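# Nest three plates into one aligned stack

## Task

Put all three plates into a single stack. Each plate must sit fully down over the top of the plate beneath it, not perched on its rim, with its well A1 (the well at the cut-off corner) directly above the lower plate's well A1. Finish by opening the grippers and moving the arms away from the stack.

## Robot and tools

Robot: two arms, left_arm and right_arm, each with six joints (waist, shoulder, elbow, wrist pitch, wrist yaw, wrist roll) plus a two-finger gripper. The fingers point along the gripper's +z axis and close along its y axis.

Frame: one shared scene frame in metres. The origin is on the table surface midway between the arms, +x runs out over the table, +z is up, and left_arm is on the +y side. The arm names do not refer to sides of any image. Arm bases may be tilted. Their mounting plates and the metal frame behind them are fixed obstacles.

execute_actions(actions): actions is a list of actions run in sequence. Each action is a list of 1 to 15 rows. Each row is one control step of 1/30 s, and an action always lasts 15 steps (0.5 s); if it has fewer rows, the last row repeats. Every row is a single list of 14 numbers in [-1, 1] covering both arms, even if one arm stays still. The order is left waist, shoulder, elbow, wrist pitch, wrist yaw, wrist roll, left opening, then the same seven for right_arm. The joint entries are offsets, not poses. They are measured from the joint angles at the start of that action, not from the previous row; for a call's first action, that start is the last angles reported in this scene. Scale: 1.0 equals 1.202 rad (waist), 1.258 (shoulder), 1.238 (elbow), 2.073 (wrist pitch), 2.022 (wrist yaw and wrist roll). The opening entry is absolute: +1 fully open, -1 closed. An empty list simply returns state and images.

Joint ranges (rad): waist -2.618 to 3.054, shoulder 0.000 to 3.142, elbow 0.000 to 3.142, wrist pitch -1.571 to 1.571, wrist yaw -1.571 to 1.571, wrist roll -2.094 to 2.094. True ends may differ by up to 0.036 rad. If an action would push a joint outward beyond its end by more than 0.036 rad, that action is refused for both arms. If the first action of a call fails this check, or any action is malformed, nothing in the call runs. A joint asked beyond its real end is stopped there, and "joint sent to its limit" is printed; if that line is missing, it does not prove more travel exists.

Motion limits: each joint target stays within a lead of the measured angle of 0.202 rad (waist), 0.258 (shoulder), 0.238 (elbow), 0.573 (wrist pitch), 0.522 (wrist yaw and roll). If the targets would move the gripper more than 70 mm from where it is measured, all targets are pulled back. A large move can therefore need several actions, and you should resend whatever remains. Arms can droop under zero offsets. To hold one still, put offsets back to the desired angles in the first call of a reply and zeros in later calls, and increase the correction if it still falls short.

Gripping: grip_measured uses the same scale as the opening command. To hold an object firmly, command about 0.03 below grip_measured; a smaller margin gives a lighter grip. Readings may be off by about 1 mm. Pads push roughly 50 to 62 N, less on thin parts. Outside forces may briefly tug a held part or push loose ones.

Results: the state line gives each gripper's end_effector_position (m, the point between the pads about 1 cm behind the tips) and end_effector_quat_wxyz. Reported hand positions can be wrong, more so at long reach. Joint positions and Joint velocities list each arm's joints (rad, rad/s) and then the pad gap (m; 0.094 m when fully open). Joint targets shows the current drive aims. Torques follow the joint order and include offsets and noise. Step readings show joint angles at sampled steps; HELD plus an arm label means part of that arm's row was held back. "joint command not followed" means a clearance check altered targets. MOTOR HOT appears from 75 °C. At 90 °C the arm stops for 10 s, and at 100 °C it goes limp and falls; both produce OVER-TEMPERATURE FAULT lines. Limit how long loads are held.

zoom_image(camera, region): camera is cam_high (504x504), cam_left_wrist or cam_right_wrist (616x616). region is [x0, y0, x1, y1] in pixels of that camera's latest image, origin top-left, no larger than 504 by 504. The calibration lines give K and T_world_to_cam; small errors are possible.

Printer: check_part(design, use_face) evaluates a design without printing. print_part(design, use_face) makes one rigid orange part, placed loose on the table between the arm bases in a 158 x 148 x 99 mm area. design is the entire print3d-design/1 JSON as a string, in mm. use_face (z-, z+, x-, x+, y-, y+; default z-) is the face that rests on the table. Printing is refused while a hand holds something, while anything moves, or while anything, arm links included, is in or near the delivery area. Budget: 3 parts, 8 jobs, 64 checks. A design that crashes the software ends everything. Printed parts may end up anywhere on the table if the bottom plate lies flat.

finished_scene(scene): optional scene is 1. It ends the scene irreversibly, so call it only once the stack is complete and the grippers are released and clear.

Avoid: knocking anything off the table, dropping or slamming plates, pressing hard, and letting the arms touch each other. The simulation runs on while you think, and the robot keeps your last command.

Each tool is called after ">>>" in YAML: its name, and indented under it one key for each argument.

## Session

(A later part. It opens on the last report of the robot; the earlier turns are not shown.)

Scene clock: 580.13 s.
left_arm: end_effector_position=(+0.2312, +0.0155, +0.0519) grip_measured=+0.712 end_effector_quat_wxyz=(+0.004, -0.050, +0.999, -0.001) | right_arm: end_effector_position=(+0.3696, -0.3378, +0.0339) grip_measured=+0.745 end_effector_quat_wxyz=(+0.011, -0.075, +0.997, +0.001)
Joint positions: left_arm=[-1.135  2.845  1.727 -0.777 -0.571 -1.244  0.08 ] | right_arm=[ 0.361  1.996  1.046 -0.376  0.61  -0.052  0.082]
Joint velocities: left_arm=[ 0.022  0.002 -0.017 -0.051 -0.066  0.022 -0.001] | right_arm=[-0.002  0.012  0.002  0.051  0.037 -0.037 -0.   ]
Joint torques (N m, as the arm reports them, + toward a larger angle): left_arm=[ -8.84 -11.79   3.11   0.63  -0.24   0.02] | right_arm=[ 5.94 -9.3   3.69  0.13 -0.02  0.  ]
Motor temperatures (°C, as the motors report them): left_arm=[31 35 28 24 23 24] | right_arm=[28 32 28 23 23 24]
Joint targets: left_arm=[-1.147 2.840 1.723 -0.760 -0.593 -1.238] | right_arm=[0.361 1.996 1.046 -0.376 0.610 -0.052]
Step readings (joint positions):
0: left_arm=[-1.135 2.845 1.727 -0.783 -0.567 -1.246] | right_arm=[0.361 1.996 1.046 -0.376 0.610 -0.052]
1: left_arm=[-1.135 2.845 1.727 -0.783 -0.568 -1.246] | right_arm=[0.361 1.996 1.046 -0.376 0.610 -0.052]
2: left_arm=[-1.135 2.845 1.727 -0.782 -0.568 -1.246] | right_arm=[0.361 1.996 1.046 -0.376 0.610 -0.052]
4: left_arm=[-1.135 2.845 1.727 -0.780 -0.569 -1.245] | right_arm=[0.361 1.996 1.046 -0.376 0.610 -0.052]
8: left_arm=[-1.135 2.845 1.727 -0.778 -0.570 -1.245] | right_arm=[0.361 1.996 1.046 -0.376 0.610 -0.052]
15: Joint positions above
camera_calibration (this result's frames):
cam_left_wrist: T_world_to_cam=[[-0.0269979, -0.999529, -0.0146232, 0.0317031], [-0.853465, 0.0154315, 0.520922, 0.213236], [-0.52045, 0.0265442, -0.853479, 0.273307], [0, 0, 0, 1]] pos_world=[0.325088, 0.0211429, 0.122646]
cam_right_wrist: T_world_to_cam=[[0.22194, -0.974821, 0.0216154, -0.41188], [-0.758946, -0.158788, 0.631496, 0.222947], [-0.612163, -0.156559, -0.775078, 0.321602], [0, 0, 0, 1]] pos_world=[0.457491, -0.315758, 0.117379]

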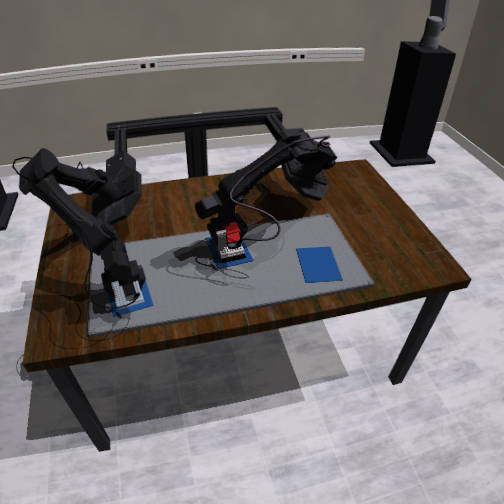

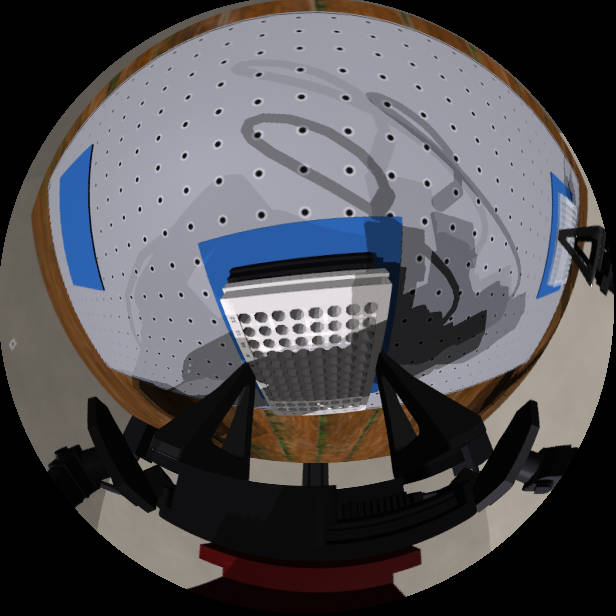

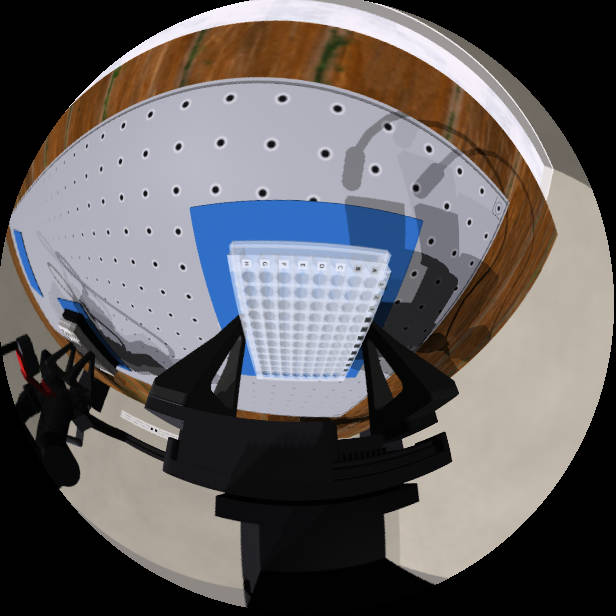

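>>> execute_actions:
  actions:
    - [[0.006,-0.004,-0.003,0.008,-0.011,0.003,0.7,0,0,0,0,0,0,0.715]]

>>> zoom_image:
  camera: "cam_left_wrist"
  region: [195, 200, 415, 330]

Scene clock: 585.50 s.
left_arm: end_effector_position=(+0.2349, +0.0187, +0.0481) grip_measured=+0.712 end_effector_quat_wxyz=(+0.000, -0.056, +0.998, +0.002) | right_arm: end_effector_position=(+0.3696, -0.3378, +0.0339) grip_measured=+0.745 end_effector_quat_wxyz=(+0.011, -0.075, +0.997, +0.001)
Joint positions: left_arm=[-1.118  2.845  1.727 -0.776 -0.57  -1.243  0.08 ] | right_arm=[ 0.361  1.996  1.046 -0.376  0.61  -0.052  0.082]
Joint velocities: left_arm=[ 0.022 -0.002  0.002 -0.007 -0.022 -0.066 -0.001] | right_arm=[-0.012  0.002 -0.002 -0.007  0.007 -0.022 -0.001]
Joint torques (N m, as the arm reports them, + toward a larger angle): left_arm=[ -8.65 -11.82   3.05   0.61  -0.24   0.01] | right_arm=[ 5.93 -9.3   3.68  0.13  0.   -0.01]
Motor temperatures (°C, as the motors report them): left_arm=[31 35 27 24 23 24] | right_arm=[28 33 28 23 23 24]
Joint targets: left_arm=[-1.127 2.840 1.723 -0.760 -0.593 -1.238] | right_arm=[0.361 1.996 1.046 -0.376 0.610 -0.052]
Step readings (joint positions):
0: left_arm=[-1.135 2.845 1.727 -0.777 -0.571 -1.244] | right_arm=[0.361 1.996 1.046 -0.376 0.610 -0.052]
1: left_arm=[-1.134 2.845 1.727 -0.777 -0.571 -1.244] | right_arm=[0.361 1.996 1.046 -0.376 0.610 -0.052]
2: left_arm=[-1.132 2.845 1.727 -0.777 -0.571 -1.244] | right_arm=[0.361 1.996 1.046 -0.376 0.610 -0.052]
4: left_arm=[-1.126 2.845 1.727 -0.777 -0.571 -1.244] | right_arm=[0.361 1.996 1.046 -0.376 0.610 -0.052]
8: left_arm=[-1.118 2.845 1.727 -0.776 -0.569 -1.244] | right_arm=[0.361 1.996 1.046 -0.376 0.610 -0.052]
15: Joint positions above
camera_calibration (this result's frames):
cam_left_wrist: T_world_to_cam=[[-0.0144601, -0.999714, -0.019035, 0.0322505], [-0.848926, 0.00221604, 0.528507, 0.217106], [-0.528314, 0.0238016, -0.848716, 0.273661], [0, 0, 0, 1]] pos_world=[0.329353, 0.0252466, 0.118132]
cam_right_wrist: T_world_to_cam=[[0.22194, -0.974821, 0.0216154, -0.41188], [-0.758946, -0.158788, 0.631496, 0.222947], [-0.612163, -0.156559, -0.775078, 0.321602], [0, 0, 0, 1]] pos_world=[0.457491, -0.315758, 0.117379]

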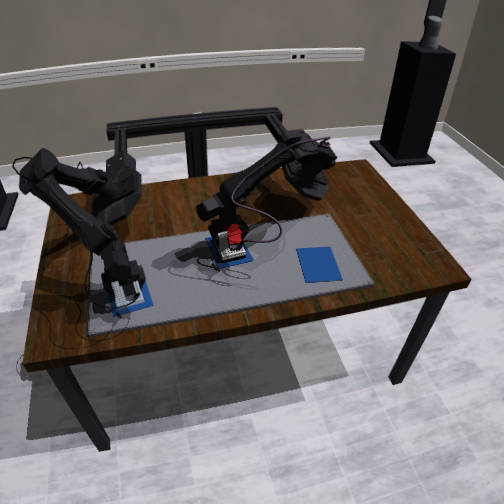

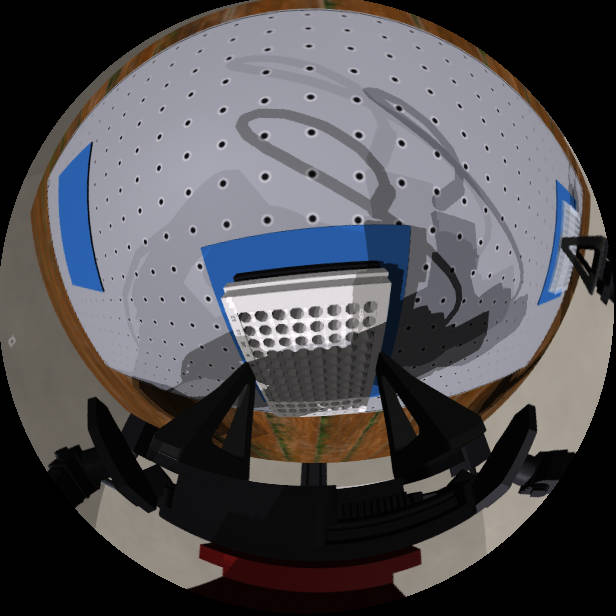

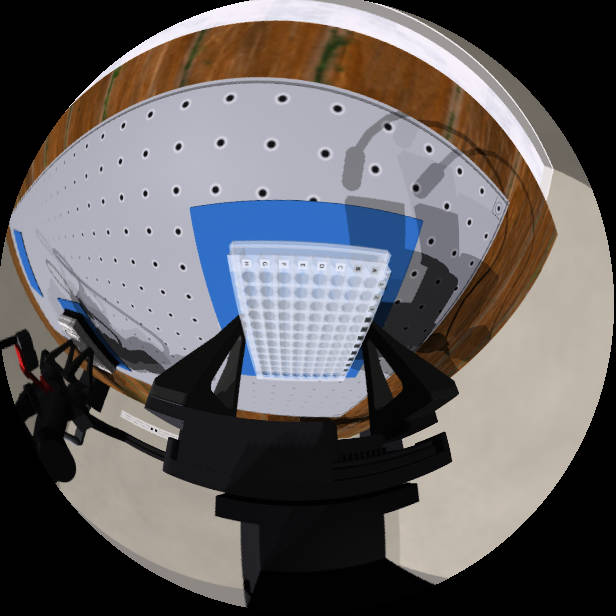

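Region (195, 200, 415, 330) of cam_left_wrist's 616x616 image, scaled by 2.291, with more detail than that image has; it fills the top 298 rows of this view, and the rest is white.

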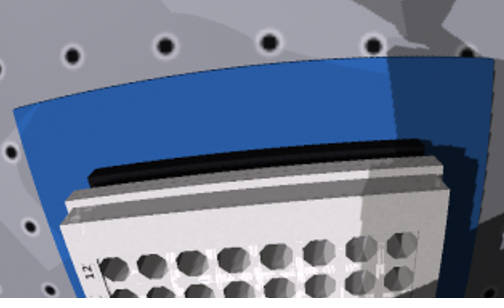

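>>> execute_actions:
  actions:
    - [[-0.0075,-0.004,-0.003,0.008,0.008,0.007,0.7,0,0,0,0,0,0,0.715]]

>>> zoom_image:
  camera: "cam_left_wrist"
  region: [195, 200, 415, 330]

>>> zoom_image:
  camera: "cam_high"
  region: [190, 215, 270, 280]

Scene clock: 597.43 s.
left_arm: end_effector_position=(+0.2338, +0.0180, +0.0482) grip_measured=+0.712 end_effector_quat_wxyz=(-0.003, -0.054, +0.999, +0.000) | right_arm: end_effector_position=(+0.3696, -0.3378, +0.0339) grip_measured=+0.745 end_effector_quat_wxyz=(+0.011, -0.075, +0.997, +0.001)
Joint positions: left_arm=[-1.118  2.845  1.727 -0.775 -0.563 -1.239  0.08 ] | right_arm=[ 0.361  1.996  1.046 -0.376  0.61  -0.052  0.082]
Joint velocities: left_arm=[-0.002  0.002  0.002  0.066 -0.037  0.007 -0.   ] | right_arm=[-0.002 -0.007 -0.012  0.11   0.007  0.051 -0.001]
Joint torques (N m, as the arm reports them, + toward a larger angle): left_arm=[ -8.6  -11.78   3.07   0.61   0.11   0.05] | right_arm=[ 5.9  -9.3   3.7   0.13  0.   -0.01]
Motor temperatures (°C, as the motors report them): left_arm=[31 35 27 24 23 24] | right_arm=[28 33 28 23 23 24]
Joint targets: left_arm=[-1.127 2.840 1.723 -0.760 -0.554 -1.229] | right_arm=[0.361 1.996 1.046 -0.376 0.610 -0.052]
Step readings (joint positions):
0: left_arm=[-1.118 2.845 1.727 -0.776 -0.570 -1.243] | right_arm=[0.361 1.996 1.046 -0.376 0.610 -0.052]
1: left_arm=[-1.118 2.845 1.727 -0.776 -0.568 -1.243] | right_arm=[0.361 1.996 1.046 -0.376 0.610 -0.052]
2: left_arm=[-1.118 2.845 1.727 -0.776 -0.566 -1.241] | right_arm=[0.361 1.996 1.046 -0.376 0.610 -0.052]
4: left_arm=[-1.118 2.845 1.727 -0.775 -0.564 -1.240] | right_arm=[0.361 1.996 1.046 -0.376 0.610 -0.052]
8: left_arm=[-1.118 2.845 1.727 -0.775 -0.563 -1.239] | right_arm=[0.361 1.996 1.046 -0.376 0.610 -0.052]
15: Joint positions above
camera_calibration (this result's frames):
cam_left_wrist: T_world_to_cam=[[-0.0187127, -0.999709, -0.0152504, 0.0323444], [-0.845564, 0.00768413, 0.533819, 0.215035], [-0.533546, 0.0228844, -0.845461, 0.274183], [0, 0, 0, 1]] pos_world=[0.32872, 0.0244081, 0.117515]
cam_right_wrist: T_world_to_cam=[[0.22194, -0.974821, 0.0216154, -0.41188], [-0.758946, -0.158788, 0.631496, 0.222947], [-0.612163, -0.156559, -0.775078, 0.321602], [0, 0, 0, 1]] pos_world=[0.457491, -0.315758, 0.117379]

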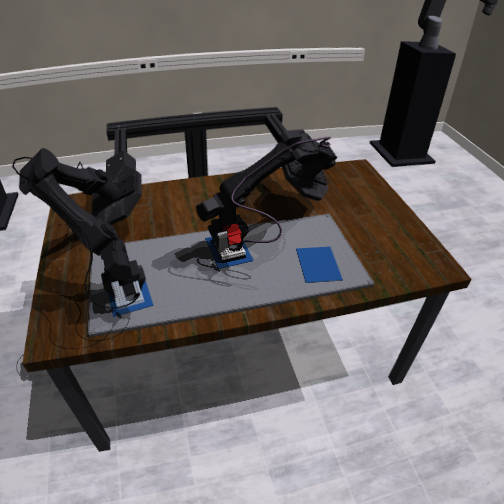

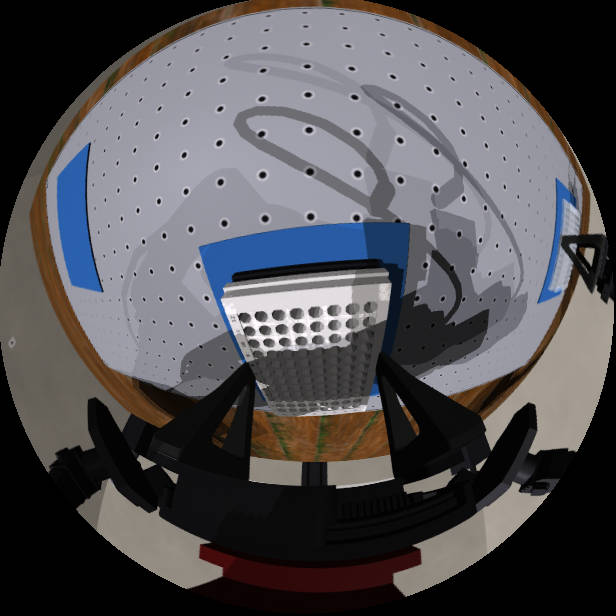

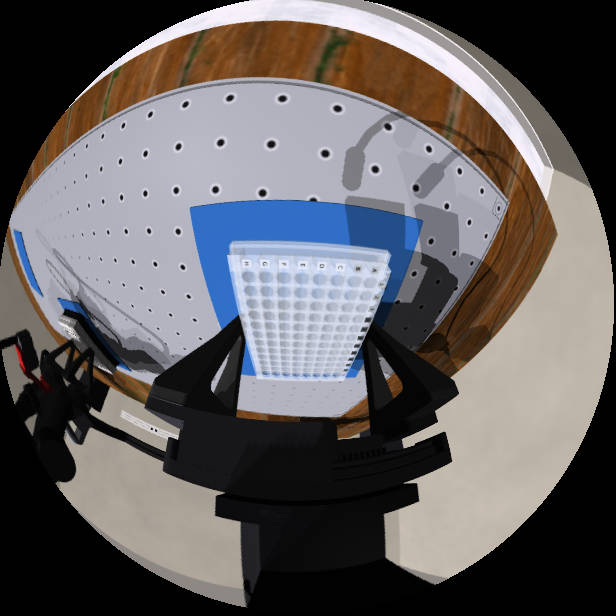

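Region (195, 200, 415, 330) of cam_left_wrist's 616x616 image, scaled by 2.291, with more detail than that image has; it fills the top 298 rows of this view, and the rest is white.

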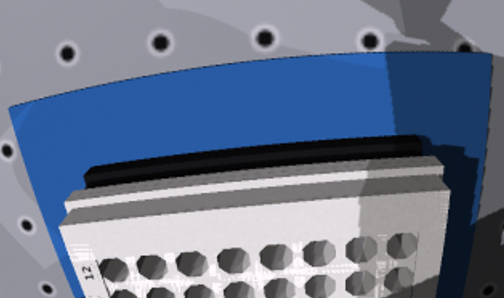

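Region (190, 215, 270, 280) of cam_high's 504x504 image, scaled by 6.300, with more detail than that image has; it fills the top 410 rows of this view, and the rest is white.

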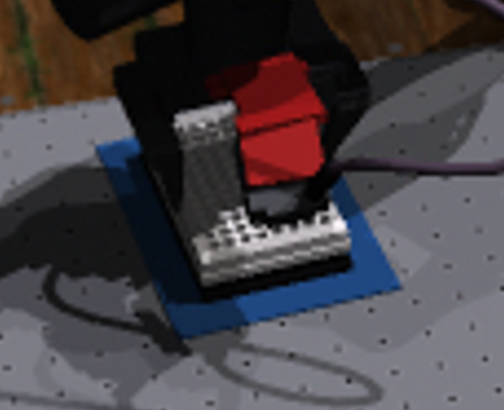

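>>> execute_actions:
  actions:
    - [[-0.0075,-0.004,-0.003,0.007,0.002,0.003,0.74,0,0,0,0,0,0,0.715],[-0.0075,-0.004,-0.003,0.007,0.002,0.003,0.75,0,0,0,0,0,0,0.715],[-0.0075,-0.004,-0.003,0.007,0.002,0.003,0.76,0,0,0,0,0,0,0.715],[-0.0075,-0.004,-0.003,0.007,0.002,0.003,0.77,0,0,0,0,0,0,0.715],[-0.0075,-0.004,-0.003,0.007,0.002,0.003,0.79,0,0,0,0,0,0,0.715]]

>>> zoom_image:
  camera: "cam_left_wrist"
  region: [195, 200, 415, 330]

>>> zoom_image:
  camera: "cam_high"
  region: [190, 215, 270, 280]

Scene clock: 605.93 s.
left_arm: end_effector_position=(+0.2325, +0.0174, +0.0482) grip_measured=+0.788 end_effector_quat_wxyz=(-0.007, -0.054, +0.999, -0.001) | right_arm: end_effector_position=(+0.3696, -0.3378, +0.0339) grip_measured=+0.745 end_effector_quat_wxyz=(+0.011, -0.075, +0.997, +0.001)
Joint positions: left_arm=[-1.118  2.845  1.727 -0.775 -0.555 -1.239  0.084] | right_arm=[ 0.361  1.996  1.046 -0.376  0.61  -0.052  0.082]
Joint velocities: left_arm=[ 0.012  0.002  0.007 -0.051  0.037  0.007 -0.001] | right_arm=[-0.012 -0.007  0.017  0.051  0.037 -0.022  0.001]
Joint torques (N m, as the arm reports them, + toward a larger angle): left_arm=[ -8.62 -11.76   3.06   0.61  -0.04   0.02] | right_arm=[ 5.93 -9.3   3.69  0.12 -0.01 -0.01]
Motor temperatures (°C, as the motors report them): left_arm=[31 35 27 24 23 24] | right_arm=[28 33 28 23 23 24]
Joint targets: left_arm=[-1.127 2.840 1.723 -0.761 -0.558 -1.233] | right_arm=[0.361 1.996 1.046 -0.376 0.610 -0.052]
Step readings (joint positions):
0: left_arm=[-1.118 2.845 1.727 -0.775 -0.563 -1.239] | right_arm=[0.361 1.996 1.046 -0.376 0.610 -0.052]
1: left_arm=[-1.118 2.845 1.727 -0.775 -0.563 -1.239] | right_arm=[0.361 1.996 1.046 -0.376 0.610 -0.052]
2: left_arm=[-1.118 2.845 1.727 -0.775 -0.563 -1.239] | right_arm=[0.361 1.996 1.046 -0.376 0.610 -0.052]
4: left_arm=[-1.118 2.845 1.727 -0.775 -0.563 -1.239] | right_arm=[0.361 1.996 1.046 -0.376 0.610 -0.052]
8: left_arm=[-1.118 2.845 1.727 -0.775 -0.557 -1.239] | right_arm=[0.361 1.996 1.046 -0.376 0.610 -0.052]
15: Joint positions above
camera_calibration (this result's frames):
cam_left_wrist: T_world_to_cam=[[-0.0187898, -0.999755, -0.0117039, 0.0315605], [-0.841673, 0.00949816, 0.539905, 0.21271], [-0.539661, 0.0199956, -0.841645, 0.274808], [0, 0, 0, 1]] pos_world=[0.327929, 0.0240375, 0.116817]
cam_right_wrist: T_world_to_cam=[[0.22194, -0.974821, 0.0216154, -0.41188], [-0.758946, -0.158788, 0.631496, 0.222947], [-0.612163, -0.156559, -0.775078, 0.321602], [0, 0, 0, 1]] pos_world=[0.457491, -0.315758, 0.117379]

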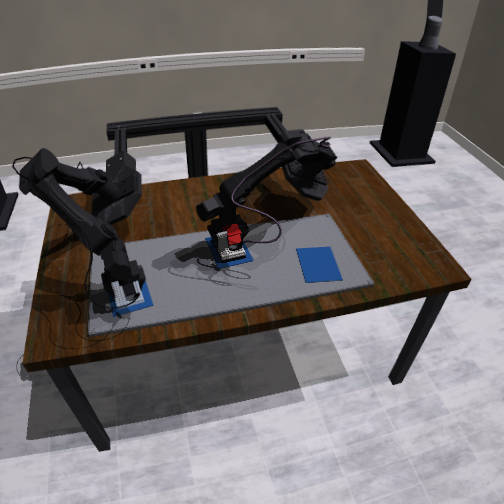

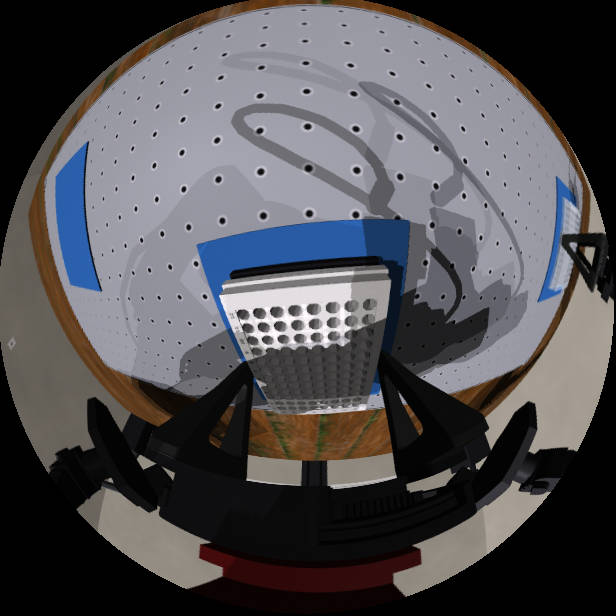

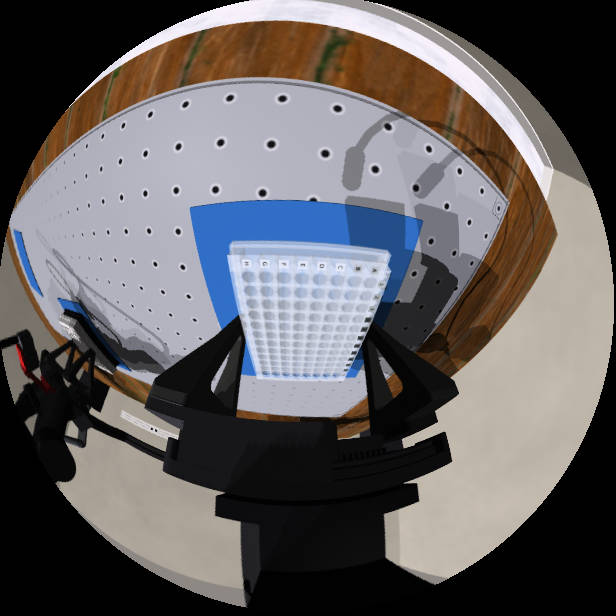

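Region (195, 200, 415, 330) of cam_left_wrist's 616x616 image, scaled by 2.291, with more detail than that image has; it fills the top 298 rows of this view, and the rest is white.

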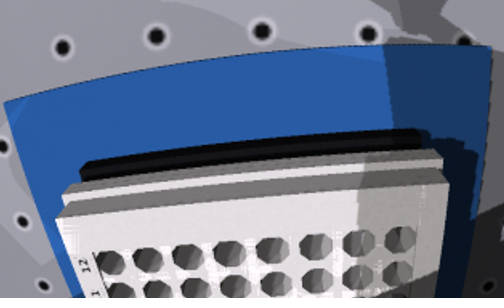

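Region (190, 215, 270, 280) of cam_high's 504x504 image, scaled by 6.300, with more detail than that image has; it fills the top 410 rows of this view, and the rest is white.

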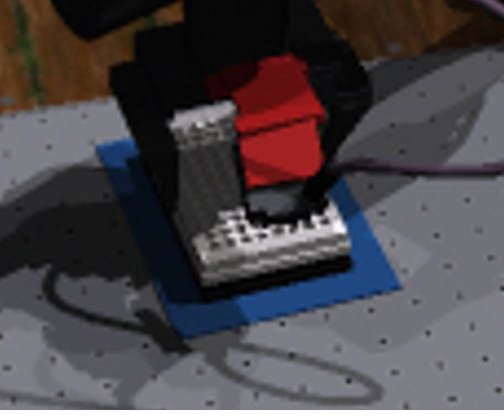

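>>> execute_actions:
  actions:
    - [[-0.0075,-0.004,-0.003,0.007,-0.002,0.003,1,0,0,0,0,0,0,0.715],[-0.0075,-0.004,-0.003,0.007,-0.002,0.003,1,0,0,0,0,0,0,0.715],[-0.0075,-0.004,-0.003,0.007,-0.002,0.003,1,0,0,0,0,0,0,0.715],[-0.0075,-0.004,-0.003,0.007,-0.002,0.003,1,0,0,0,0,0,0,0.715],[-0.0075,-0.004,-0.003,0.007,-0.002,0.003,1,0,0,0,0,0,0,0.715],[-0.0075,-0.004,-0.003,0.007,-0.002,0.003,1,0,0,0,0,0,0,0.715],[0.010,0.020,-0.014,0.032,-0.020,0.014,1,0,0,0,0,0,0,0.715]]

Scene clock: 629.83 s.
left_arm: end_effector_position=(+0.2330, +0.0212, +0.0307) grip_measured=+1.000 end_effector_quat_wxyz=(-0.005, -0.055, +0.998, +0.005) | right_arm: end_effector_position=(+0.3696, -0.3378, +0.0339) grip_measured=+0.745 end_effector_quat_wxyz=(+0.011, -0.075, +0.997, +0.001)
Joint positions: left_arm=[-1.093  2.873  1.715 -0.734 -0.571 -1.22   0.094] | right_arm=[ 0.361  1.996  1.046 -0.376  0.61  -0.052  0.082]
Joint velocities: left_arm=[-0.002  0.017 -0.032 -0.051 -0.007  0.022  0.   ] | right_arm=[-0.002 -0.002 -0.002 -0.022 -0.051 -0.037 -0.   ]
Joint torques (N m, as the arm reports them, + toward a larger angle): left_arm=[ -8.97 -11.67   2.94   0.66  -0.23   0.04] | right_arm=[ 5.93 -9.27  3.65  0.13 -0.01  0.  ]
Motor temperatures (°C, as the motors report them): left_arm=[31 36 27 24 23 24] | right_arm=[28 33 28 23 23 24]
Joint targets: left_arm=[-1.106 2.870 1.709 -0.709 -0.595 -1.210] | right_arm=[0.361 1.996 1.046 -0.376 0.610 -0.052]
Step readings (joint positions):
0: left_arm=[-1.118 2.845 1.727 -0.775 -0.554 -1.239] | right_arm=[0.361 1.996 1.046 -0.376 0.610 -0.052]
1: left_arm=[-1.118 2.845 1.727 -0.775 -0.554 -1.239] | right_arm=[0.361 1.996 1.046 -0.376 0.610 -0.052]
2: left_arm=[-1.118 2.845 1.727 -0.775 -0.554 -1.239] | right_arm=[0.361 1.996 1.046 -0.376 0.610 -0.052]
4: left_arm=[-1.118 2.845 1.727 -0.775 -0.554 -1.239] | right_arm=[0.361 1.996 1.046 -0.376 0.610 -0.052]
8: left_arm=[-1.114 2.849 1.724 -0.760 -0.560 -1.231] | right_arm=[0.361 1.996 1.046 -0.376 0.610 -0.052]
15: Joint positions above
camera_calibration (this result's frames):
cam_left_wrist: T_world_to_cam=[[-0.0173765, -0.999535, -0.0250433, 0.0352875], [-0.843187, 0.00118838, 0.537619, 0.223076], [-0.53734, 0.0304581, -0.842816, 0.25955], [0, 0, 0, 1]] pos_world=[0.328175, 0.0271006, 0.099706]
cam_right_wrist: T_world_to_cam=[[0.22194, -0.974821, 0.0216154, -0.41188], [-0.758946, -0.158788, 0.631496, 0.222947], [-0.612163, -0.156559, -0.775078, 0.321602], [0, 0, 0, 1]] pos_world=[0.457491, -0.315758, 0.117379]

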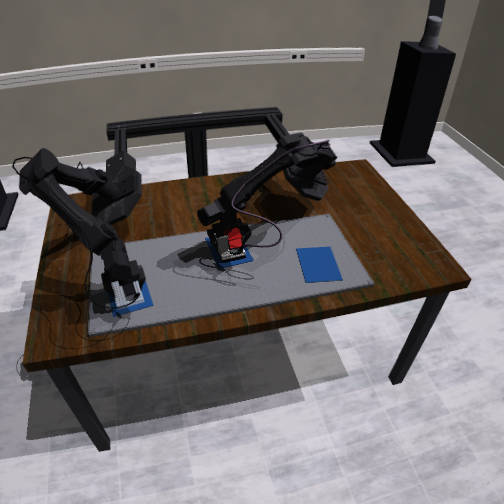

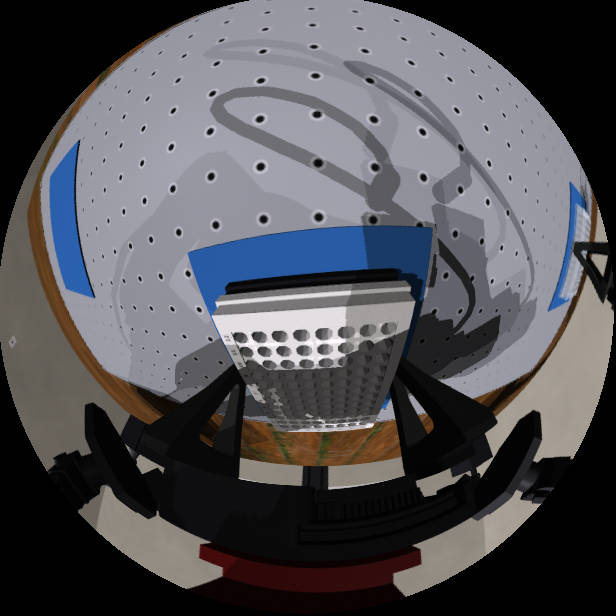

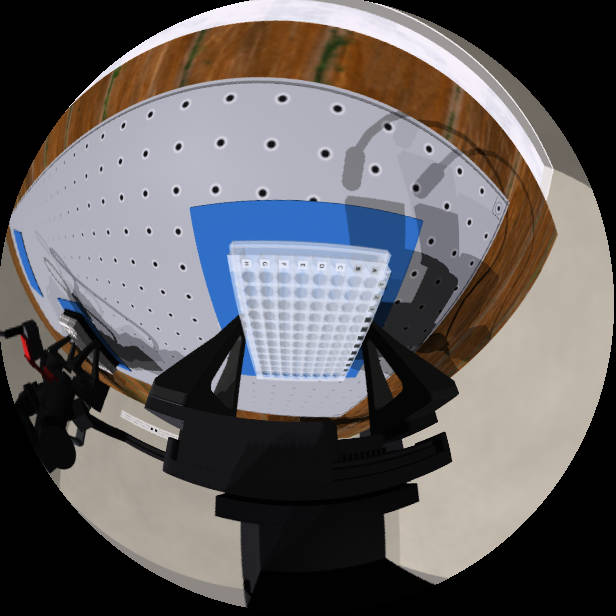

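>>> execute_actions:
  actions:
    - [[-0.011,-0.002,-0.005,0.016,-0.012,0.005,1,0,0,0,0,0,0,0.715],[-0.011,-0.002,-0.005,0.016,-0.012,0.005,1,0,0,0,0,0,0,0.715],[-0.011,-0.002,-0.005,0.016,-0.012,0.005,0.95,0,0,0,0,0,0,0.715],[-0.011,-0.002,-0.005,0.016,-0.012,0.005,0.92,0,0,0,0,0,0,0.715],[-0.011,-0.002,-0.005,0.016,-0.012,0.005,0.89,0,0,0,0,0,0,0.715],[-0.011,-0.002,-0.005,0.016,-0.012,0.005,0.87,0,0,0,0,0,0,0.715],[-0.011,-0.002,-0.005,0.016,-0.012,0.005,0.85,0,0,0,0,0,0,0.715],[-0.011,-0.002,-0.005,0.016,-0.012,0.005,0.83,0,0,0,0,0,0,0.715],[-0.011,-0.002,-0.005,0.016,-0.012,0.005,0.82,0,0,0,0,0,0,0.715],[-0.011,-0.002,-0.005,0.016,-0.012,0.005,0.81,0,0,0,0,0,0,0.715],[-0.011,-0.002,-0.005,0.016,-0.012,0.005,0.80,0,0,0,0,0,0,0.715]]
    - [[-0.011,-0.002,-0.005,0.008,-0.01,0.015,0.8,0,0,0,0,0,0,0.715],[-0.011,-0.002,-0.005,0.008,-0.01,0.015,0.8,0,0,0,0,0,0,0.715],[-0.011,-0.002,-0.005,0.008,-0.01,0.015,0.8,0,0,0,0,0,0,0.715],[-0.011,-0.002,-0.005,0.008,-0.01,0.03,0.8,0,0,0,0,0,0,0.715],[-0.011,-0.002,-0.005,0.008,-0.01,0.03,0.8,0,0,0,0,0,0,0.715],[-0.011,-0.002,-0.005,0.008,-0.01,0.03,0.8,0,0,0,0,0,0,0.715],[-0.011,-0.002,-0.005,0.008,-0.01,0.045,0.8,0,0,0,0,0,0,0.715],[-0.011,-0.002,-0.005,0.008,-0.01,0.045,0.8,0,0,0,0,0,0,0.715],[-0.011,-0.002,-0.005,0.008,-0.01,0.045,0.8,0,0,0,0,0,0,0.715],[-0.011,-0.002,-0.005,0.008,-0.01,0.06,0.8,0,0,0,0,0,0,0.715]]
    - [[-0.011,-0.002,-0.005,0.008,-0.01,0.015,0.8,0,0,0,0,0,0,0.715],[-0.011,-0.002,-0.005,0.008,-0.01,0.015,0.8,0,0,0,0,0,0,0.715],[-0.011,-0.002,-0.005,0.008,-0.01,0.015,0.8,0,0,0,0,0,0,0.715],[-0.011,-0.002,-0.005,0.008,-0.01,0.03,0.8,0,0,0,0,0,0,0.715],[-0.011,-0.002,-0.005,0.008,-0.01,0.03,0.8,0,0,0,0,0,0,0.715],[-0.011,-0.002,-0.005,0.008,-0.01,0.03,0.8,0,0,0,0,0,0,0.715],[-0.011,-0.002,-0.005,0.008,-0.01,0.045,0.8,0,0,0,0,0,0,0.715],[-0.011,-0.002,-0.005,0.008,-0.01,0.045,0.8,0,0,0,0,0,0,0.715],[-0.011,-0.002,-0.005,0.008,-0.01,0.045,0.8,0,0,0,0,0,0,0.715],[-0.011,-0.002,-0.005,0.008,-0.01,0.06,0.8,0,0,0,0,0,0,0.715]]

Scene clock: 660.70 s.
left_arm: end_effector_position=(+0.2350, +0.0180, +0.0305) grip_measured=+0.811 end_effector_quat_wxyz=(-0.001, +0.039, +0.999, -0.001) | right_arm: end_effector_position=(+0.3696, -0.3378, +0.0339) grip_measured=+0.745 end_effector_quat_wxyz=(+0.011, -0.075, +0.997, +0.001)
Joint positions: left_arm=[-1.093  2.873  1.714 -0.716 -0.574 -1.023  0.085] | right_arm=[ 0.361  1.996  1.046 -0.376  0.61  -0.052  0.082]
Joint velocities: left_arm=[-0.002  0.007 -0.007 -0.007 -0.051  0.081 -0.   ] | right_arm=[ 0.002  0.002 -0.002 -0.066 -0.051 -0.022 -0.001]
Joint torques (N m, as the arm reports them, + toward a larger angle): left_arm=[ -9.05 -11.53   2.76   0.63  -0.2    0.05] | right_arm=[ 5.92 -9.31  3.66  0.13  0.    0.  ]
Motor temperatures (°C, as the motors report them): left_arm=[31 36 27 24 23 24] | right_arm=[28 33 27 23 23 24]
Joint targets: left_arm=[-1.107 2.871 1.708 -0.700 -0.594 -0.998] | right_arm=[0.361 1.996 1.046 -0.376 0.610 -0.052]
Step readings (joint positions; steps 1 to 15: 1st action; 16 to 30: 2nd action; 31 to 45: 3rd action):
0: left_arm=[-1.093 2.873 1.714 -0.726 -0.573 -1.217] | right_arm=[0.361 1.996 1.046 -0.376 0.610 -0.052]
1: left_arm=[-1.093 2.873 1.714 -0.725 -0.574 -1.217] | right_arm=[0.361 1.996 1.046 -0.376 0.610 -0.052]
2: left_arm=[-1.093 2.873 1.714 -0.724 -0.574 -1.216] | right_arm=[0.361 1.996 1.046 -0.376 0.610 -0.052]
4: left_arm=[-1.093 2.873 1.714 -0.722 -0.574 -1.216] | right_arm=[0.361 1.996 1.046 -0.376 0.610 -0.052]
8: left_arm=[-1.093 2.873 1.714 -0.719 -0.574 -1.216] | right_arm=[0.361 1.996 1.046 -0.376 0.610 -0.052]
15: left_arm=[-1.093 2.873 1.714 -0.717 -0.574 -1.216] | right_arm=[0.361 1.996 1.046 -0.376 0.610 -0.052]
16: left_arm=[-1.093 2.873 1.714 -0.717 -0.574 -1.212] | right_arm=[0.361 1.996 1.046 -0.376 0.610 -0.052]
17: left_arm=[-1.093 2.873 1.714 -0.717 -0.574 -1.209] | right_arm=[0.361 1.996 1.046 -0.376 0.610 -0.052]
19: left_arm=[-1.093 2.873 1.714 -0.717 -0.574 -1.199] | right_arm=[0.361 1.996 1.046 -0.376 0.610 -0.052]
23: left_arm=[-1.093 2.873 1.714 -0.717 -0.574 -1.169] | right_arm=[0.361 1.996 1.046 -0.376 0.610 -0.052]
30: left_arm=[-1.093 2.873 1.714 -0.716 -0.574 -1.119] | right_arm=[0.361 1.996 1.046 -0.376 0.610 -0.052]
31: left_arm=[-1.093 2.873 1.714 -0.716 -0.574 -1.115] | right_arm=[0.361 1.996 1.046 -0.376 0.610 -0.052]
32: left_arm=[-1.093 2.873 1.714 -0.716 -0.574 -1.112] | right_arm=[0.361 1.996 1.046 -0.376 0.610 -0.052]
34: left_arm=[-1.093 2.873 1.714 -0.716 -0.574 -1.103] | right_arm=[0.361 1.996 1.046 -0.376 0.610 -0.052]
38: left_arm=[-1.093 2.873 1.714 -0.716 -0.574 -1.073] | right_arm=[0.361 1.996 1.046 -0.376 0.610 -0.052]
45: Joint positions above
camera_calibration (this result's frames):
cam_left_wrist: T_world_to_cam=[[-0.202683, -0.979156, -0.0131575, 0.074923], [-0.832201, 0.165151, 0.529308, 0.219672], [-0.516102, 0.118232, -0.848328, 0.254163], [0, 0, 0, 1]] pos_world=[0.329171, 0.00703213, 0.100325]
cam_right_wrist: T_world_to_cam=[[0.22194, -0.974821, 0.0216154, -0.41188], [-0.758946, -0.158788, 0.631496, 0.222947], [-0.612163, -0.156559, -0.775078, 0.321602], [0, 0, 0, 1]] pos_world=[0.457491, -0.315758, 0.117379]

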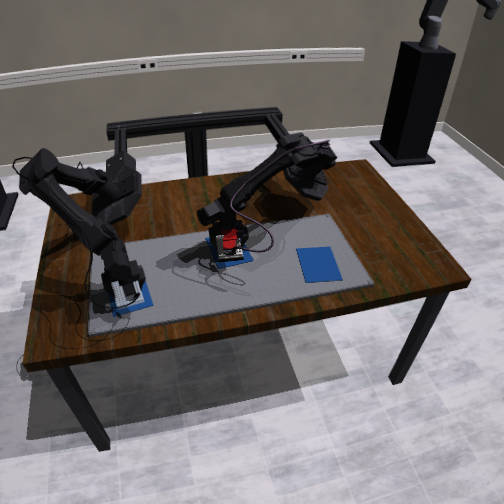

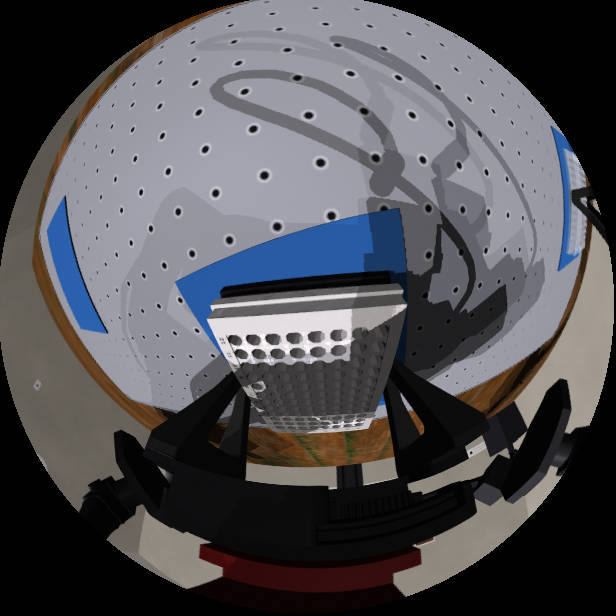

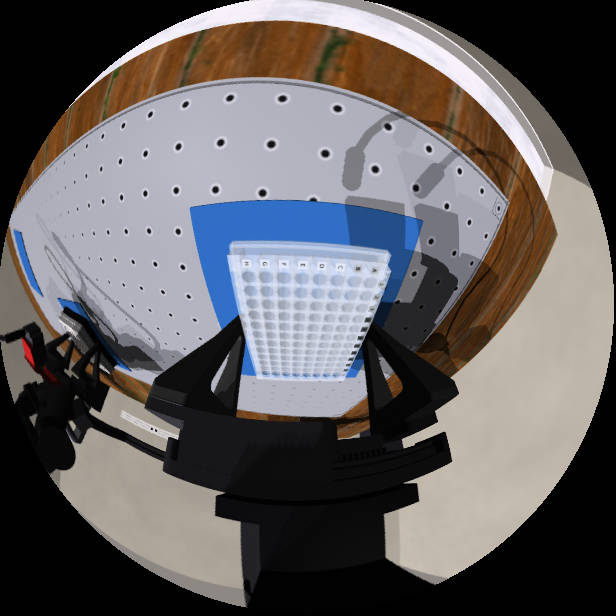

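>>> execute_actions:
  actions:
    - [[-0.011,-0.002,-0.005,0.008,-0.01,0.01,0.85,0,0,0,0,0,0,0.715],[-0.011,-0.002,-0.005,0.008,-0.01,0.01,0.9,0,0,0,0,0,0,0.715],[-0.011,-0.002,-0.005,0.008,-0.01,0.01,1,0,0,0,0,0,0,0.715]]
    - [[-0.03,-0.03,0.025,-0.02,0.002,-0.01,1,0.035,-0.03,0.03,-0.04,0.003,0.03,0.715],[-0.03,-0.03,0.025,-0.02,0.002,-0.01,1,0.035,-0.03,0.03,-0.04,0.003,0.03,0.715],[-0.03,-0.03,0.025,-0.02,0.002,-0.01,1,0.035,-0.03,0.03,-0.04,0.003,0.03,0.715],[-0.03,-0.03,0.025,-0.02,0.002,-0.01,1,0.035,-0.03,0.03,-0.04,0.003,0.03,0.715],[-0.048,-0.05,0.035,-0.042,0.005,-0.02,1,0.07,-0.055,0.05,-0.085,0.006,0.06,0.715],[-0.048,-0.05,0.035,-0.042,0.005,-0.02,1,0.07,-0.055,0.05,-0.085,0.006,0.06,0.715],[-0.048,-0.05,0.035,-0.042,0.005,-0.02,1,0.07,-0.055,0.05,-0.085,0.006,0.06,0.715],[-0.048,-0.05,0.035,-0.042,0.005,-0.02,1,0.07,-0.055,0.05,-0.085,0.006,0.06,0.715],[-0.065,-0.072,0.044,-0.065,0.008,-0.03,1,0.105,-0.075,0.07,-0.13,0.01,0.08,0.715]]
    - [[0,-0.1,0,-0.02,0,0,1,0.035,-0.03,0.03,-0.04,0.003,0,0.715],[0,-0.1,0,-0.02,0,0,1,0.035,-0.03,0.03,-0.04,0.003,0,0.715],[0,-0.1,0,-0.02,0,0,1,0.035,-0.03,0.03,-0.04,0.003,0,0.715],[0,-0.1,0,-0.02,0,0,1,0.035,-0.03,0.03,-0.04,0.003,0,0.715],[0.03,-0.2,-0.03,-0.02,0,0.03,1,0.07,-0.055,0.05,-0.085,0.006,0,0.715],[0.03,-0.2,-0.03,-0.02,0,0.03,1,0.07,-0.055,0.05,-0.085,0.006,0,0.715],[0.03,-0.2,-0.03,-0.02,0,0.03,1,0.07,-0.055,0.05,-0.085,0.006,0,0.715],[0.03,-0.2,-0.03,-0.02,0,0.03,1,0.07,-0.055,0.05,-0.085,0.006,0,0.715],[0.08,-0.3,-0.08,-0.02,0,0.08,1,0.105,-0.075,0.07,-0.13,0.01,0,0.715]]
    - [[0.1,-0.1,-0.05,0,0,0.04,1,0.01,-0.01,0,0,0,-0.05,0.715],[0.1,-0.1,-0.05,0,0,0.04,1,0.01,-0.01,0,0,0,-0.05,0.715],[0.1,-0.1,-0.05,0,0,0.04,1,0.01,-0.01,0,0,0,-0.05,0.715],[0.1,-0.1,-0.05,0,0,0.04,1,0.01,-0.01,0,0,0,-0.05,0.715],[0.1,-0.1,-0.05,0,0,0.04,1,0.01,-0.01,0,0,0,-0.05,0.715],[0.2,-0.2,-0.1,0,0,0.08,1,0.01,-0.01,0,0,0,-0.1,0.715],[0.2,-0.2,-0.1,0,0,0.08,1,0.01,-0.01,0,0,0,-0.1,0.715],[0.2,-0.2,-0.1,0,0,0.08,1,0.01,-0.01,0,0,0,-0.1,0.715],[0.2,-0.2,-0.1,0,0,0.08,1,0.01,-0.01,0,0,0,-0.1,0.715],[0.2,-0.2,-0.1,0,0,0.08,1,0.01,-0.01,0,0,0,-0.1,0.715],[0.3,-0.3,-0.14,0,0,0.12,1,0.01,-0.01,0,0,0,-0.15,0.715]]
    - [[0.1,-0.1,-0.05,0,0,0.04,1,0.01,-0.01,0,0,0,-0.05,0.715],[0.1,-0.1,-0.05,0,0,0.04,1,0.01,-0.01,0,0,0,-0.05,0.715],[0.1,-0.1,-0.05,0,0,0.04,1,0.01,-0.01,0,0,0,-0.05,0.715],[0.1,-0.1,-0.05,0,0,0.04,1,0.01,-0.01,0,0,0,-0.05,0.715],[0.1,-0.1,-0.05,0,0,0.04,1,0.01,-0.01,0,0,0,-0.05,0.715],[0.2,-0.2,-0.1,0,0,0.08,1,0.01,-0.01,0,0,0,-0.1,0.715],[0.2,-0.2,-0.1,0,0,0.08,1,0.01,-0.01,0,0,0,-0.1,0.715],[0.2,-0.2,-0.1,0,0,0.08,1,0.01,-0.01,0,0,0,-0.1,0.715],[0.2,-0.2,-0.1,0,0,0.08,1,0.01,-0.01,0,0,0,-0.1,0.715],[0.2,-0.2,-0.1,0,0,0.08,1,0.01,-0.01,0,0,0,-0.1,0.715],[0.3,-0.3,-0.14,0,0,0.12,1,0.01,-0.01,0,0,0,-0.15,0.715]]

>>> zoom_image:
  camera: "cam_high"
  region: [190, 215, 270, 280]

Scene clock: 700.47 s.
left_arm: end_effector_position=(+0.4445, +0.4271, +0.1487) grip_measured=+1.000 end_effector_quat_wxyz=(+0.034, -0.242, +0.969, -0.033) | right_arm: end_effector_position=(+0.3678, -0.3173, +0.1427) grip_measured=+0.745 end_effector_quat_wxyz=(+0.027, -0.373, +0.927, +0.007)
Joint positions: left_arm=[-0.275  1.694  1.348 -0.848 -0.549 -0.543  0.094] | right_arm=[ 0.594  1.822  1.17  -0.803  0.627 -0.406  0.082]
Joint velocities: left_arm=[ 0.413 -0.447 -0.012 -0.037 -0.154  0.256  0.   ] | right_arm=[-0.007  0.002  0.002 -0.022  0.037 -0.403 -0.001]
Joint torques (N m, as the arm reports them, + toward a larger angle): left_arm=[-8.82 -7.57  3.05  0.64  0.25  0.1 ] | right_arm=[ 6.67 -9.3   4.88  0.18 -0.03 -0.07]
Motor temperatures (°C, as the motors report them): left_arm=[32 37 27 24 23 24] | right_arm=[29 33 28 23 23 24]
Joint targets: left_arm=[-0.289 1.671 1.339 -0.846 -0.551 -0.494] | right_arm=[0.606 1.809 1.170 -0.803 0.627 -0.463]
Step readings (joint positions; steps 1 to 15: 1st action; 16 to 30: 2nd action; 31 to 45: 3rd action; 46 to 60: 4th action; 61 to 75: 5th action):
0: left_arm=[-1.093 2.873 1.714 -0.716 -0.574 -1.008] | right_arm=[0.361 1.996 1.046 -0.376 0.610 -0.052]
1: left_arm=[-1.093 2.873 1.714 -0.716 -0.574 -1.008] | right_arm=[0.361 1.996 1.046 -0.376 0.610 -0.052]
2: left_arm=[-1.093 2.873 1.714 -0.716 -0.574 -1.008] | right_arm=[0.361 1.996 1.046 -0.376 0.610 -0.052]
4: left_arm=[-1.093 2.873 1.714 -0.716 -0.574 -1.008] | right_arm=[0.361 1.996 1.046 -0.376 0.610 -0.052]
8: left_arm=[-1.093 2.873 1.714 -0.716 -0.574 -1.008] | right_arm=[0.361 1.996 1.046 -0.376 0.610 -0.052]
15: left_arm=[-1.093 2.873 1.714 -0.716 -0.574 -1.008] | right_arm=[0.361 1.996 1.046 -0.376 0.610 -0.052]
16: left_arm=[-1.094 2.873 1.716 -0.719 -0.573 -1.009] | right_arm=[0.363 1.994 1.046 -0.381 0.610 -0.044]
17: left_arm=[-1.095 2.872 1.717 -0.725 -0.572 -1.012] | right_arm=[0.367 1.989 1.046 -0.395 0.610 -0.035]
19: left_arm=[-1.100 2.868 1.719 -0.733 -0.570 -1.015] | right_arm=[0.378 1.978 1.046 -0.413 0.610 -0.022]
23: left_arm=[-1.121 2.846 1.730 -0.768 -0.564 -1.030] | right_arm=[0.420 1.948 1.069 -0.487 0.613 0.027]
30: left_arm=[-1.155 2.799 1.751 -0.818 -0.556 -1.054] | right_arm=[0.478 1.909 1.108 -0.587 0.618 0.086]
31: left_arm=[-1.155 2.788 1.749 -0.819 -0.553 -1.055] | right_arm=[0.479 1.907 1.108 -0.596 0.619 0.087]
32: left_arm=[-1.154 2.773 1.743 -0.828 -0.549 -1.055] | right_arm=[0.483 1.903 1.108 -0.610 0.619 0.087]
34: left_arm=[-1.151 2.734 1.740 -0.844 -0.547 -1.055] | right_arm=[0.494 1.893 1.108 -0.627 0.619 0.087]
38: left_arm=[-1.124 2.599 1.716 -0.852 -0.542 -1.024] | right_arm=[0.537 1.862 1.132 -0.699 0.620 0.087]
45: left_arm=[-1.031 2.408 1.672 -0.848 -0.555 -0.930] | right_arm=[0.594 1.822 1.170 -0.801 0.626 0.087]
46: left_arm=[-1.017 2.395 1.661 -0.838 -0.550 -0.916] | right_arm=[0.594 1.822 1.170 -0.803 0.627 0.074]
47: left_arm=[-0.999 2.376 1.637 -0.836 -0.540 -0.903] | right_arm=[0.594 1.822 1.170 -0.803 0.627 0.057]
49: left_arm=[-0.944 2.337 1.613 -0.849 -0.538 -0.886] | right_arm=[0.594 1.822 1.170 -0.803 0.627 0.034]
53: left_arm=[-0.820 2.233 1.565 -0.843 -0.537 -0.832] | right_arm=[0.594 1.822 1.170 -0.803 0.627 -0.036]
60: left_arm=[-0.649 2.049 1.512 -0.846 -0.551 -0.737] | right_arm=[0.594 1.822 1.170 -0.803 0.627 -0.160]
61: left_arm=[-0.626 2.025 1.502 -0.837 -0.548 -0.723] | right_arm=[0.594 1.822 1.170 -0.803 0.627 -0.176]
62: left_arm=[-0.602 1.999 1.484 -0.834 -0.543 -0.710] | right_arm=[0.594 1.822 1.170 -0.803 0.627 -0.192]
64: left_arm=[-0.540 1.955 1.464 -0.842 -0.544 -0.694] | right_arm=[0.594 1.822 1.170 -0.803 0.627 -0.215]
68: left_arm=[-0.433 1.863 1.407 -0.835 -0.543 -0.638] | right_arm=[0.594 1.822 1.170 -0.803 0.627 -0.284]
75: Joint positions above
camera_calibration (this result's frames):
cam_left_wrist: T_world_to_cam=[[0.352902, -0.93385, 0.058178, 0.242627], [-0.832185, -0.284845, 0.475743, 0.463991], [-0.427701, -0.216306, -0.877658, 0.522105], [0, 0, 0, 1]] pos_world=[0.523808, 0.471677, 0.223373]
cam_right_wrist: T_world_to_cam=[[0.743111, -0.668492, 0.0300712, -0.489532], [-0.545677, -0.579351, 0.605466, -0.0520918], [-0.387327, -0.466337, -0.795303, 0.229945], [0, 0, 0, 1]] pos_world=[0.424415, -0.250196, 0.229136]

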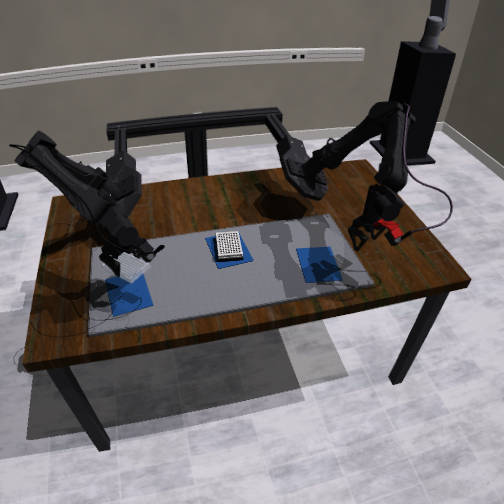

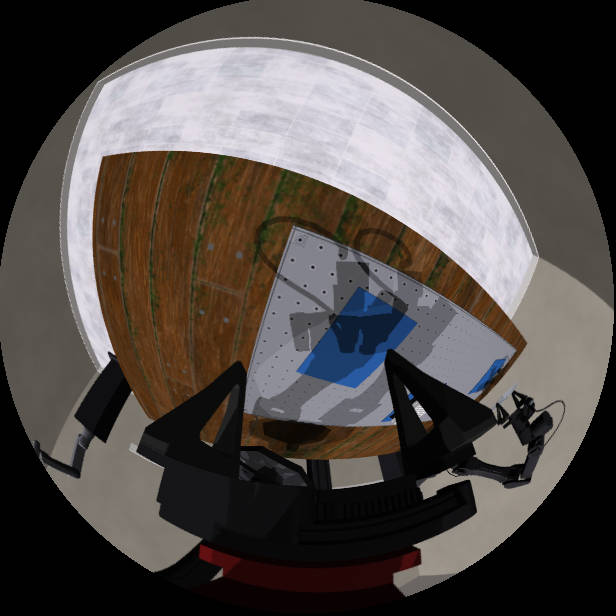

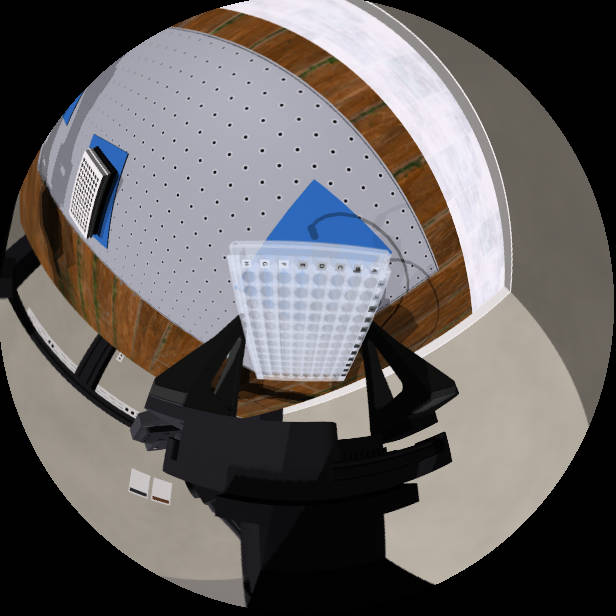

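Region (190, 215, 270, 280) of cam_high's 504x504 image, scaled by 6.300, with more detail than that image has; it fills the top 410 rows of this view, and the rest is white.

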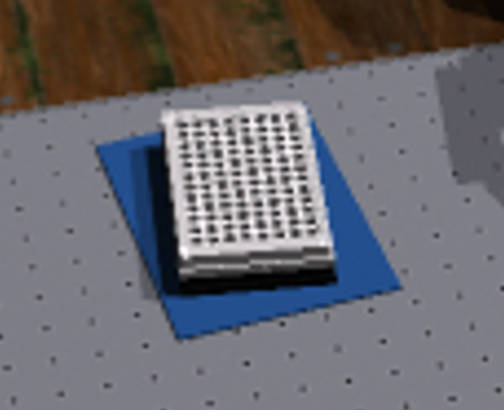

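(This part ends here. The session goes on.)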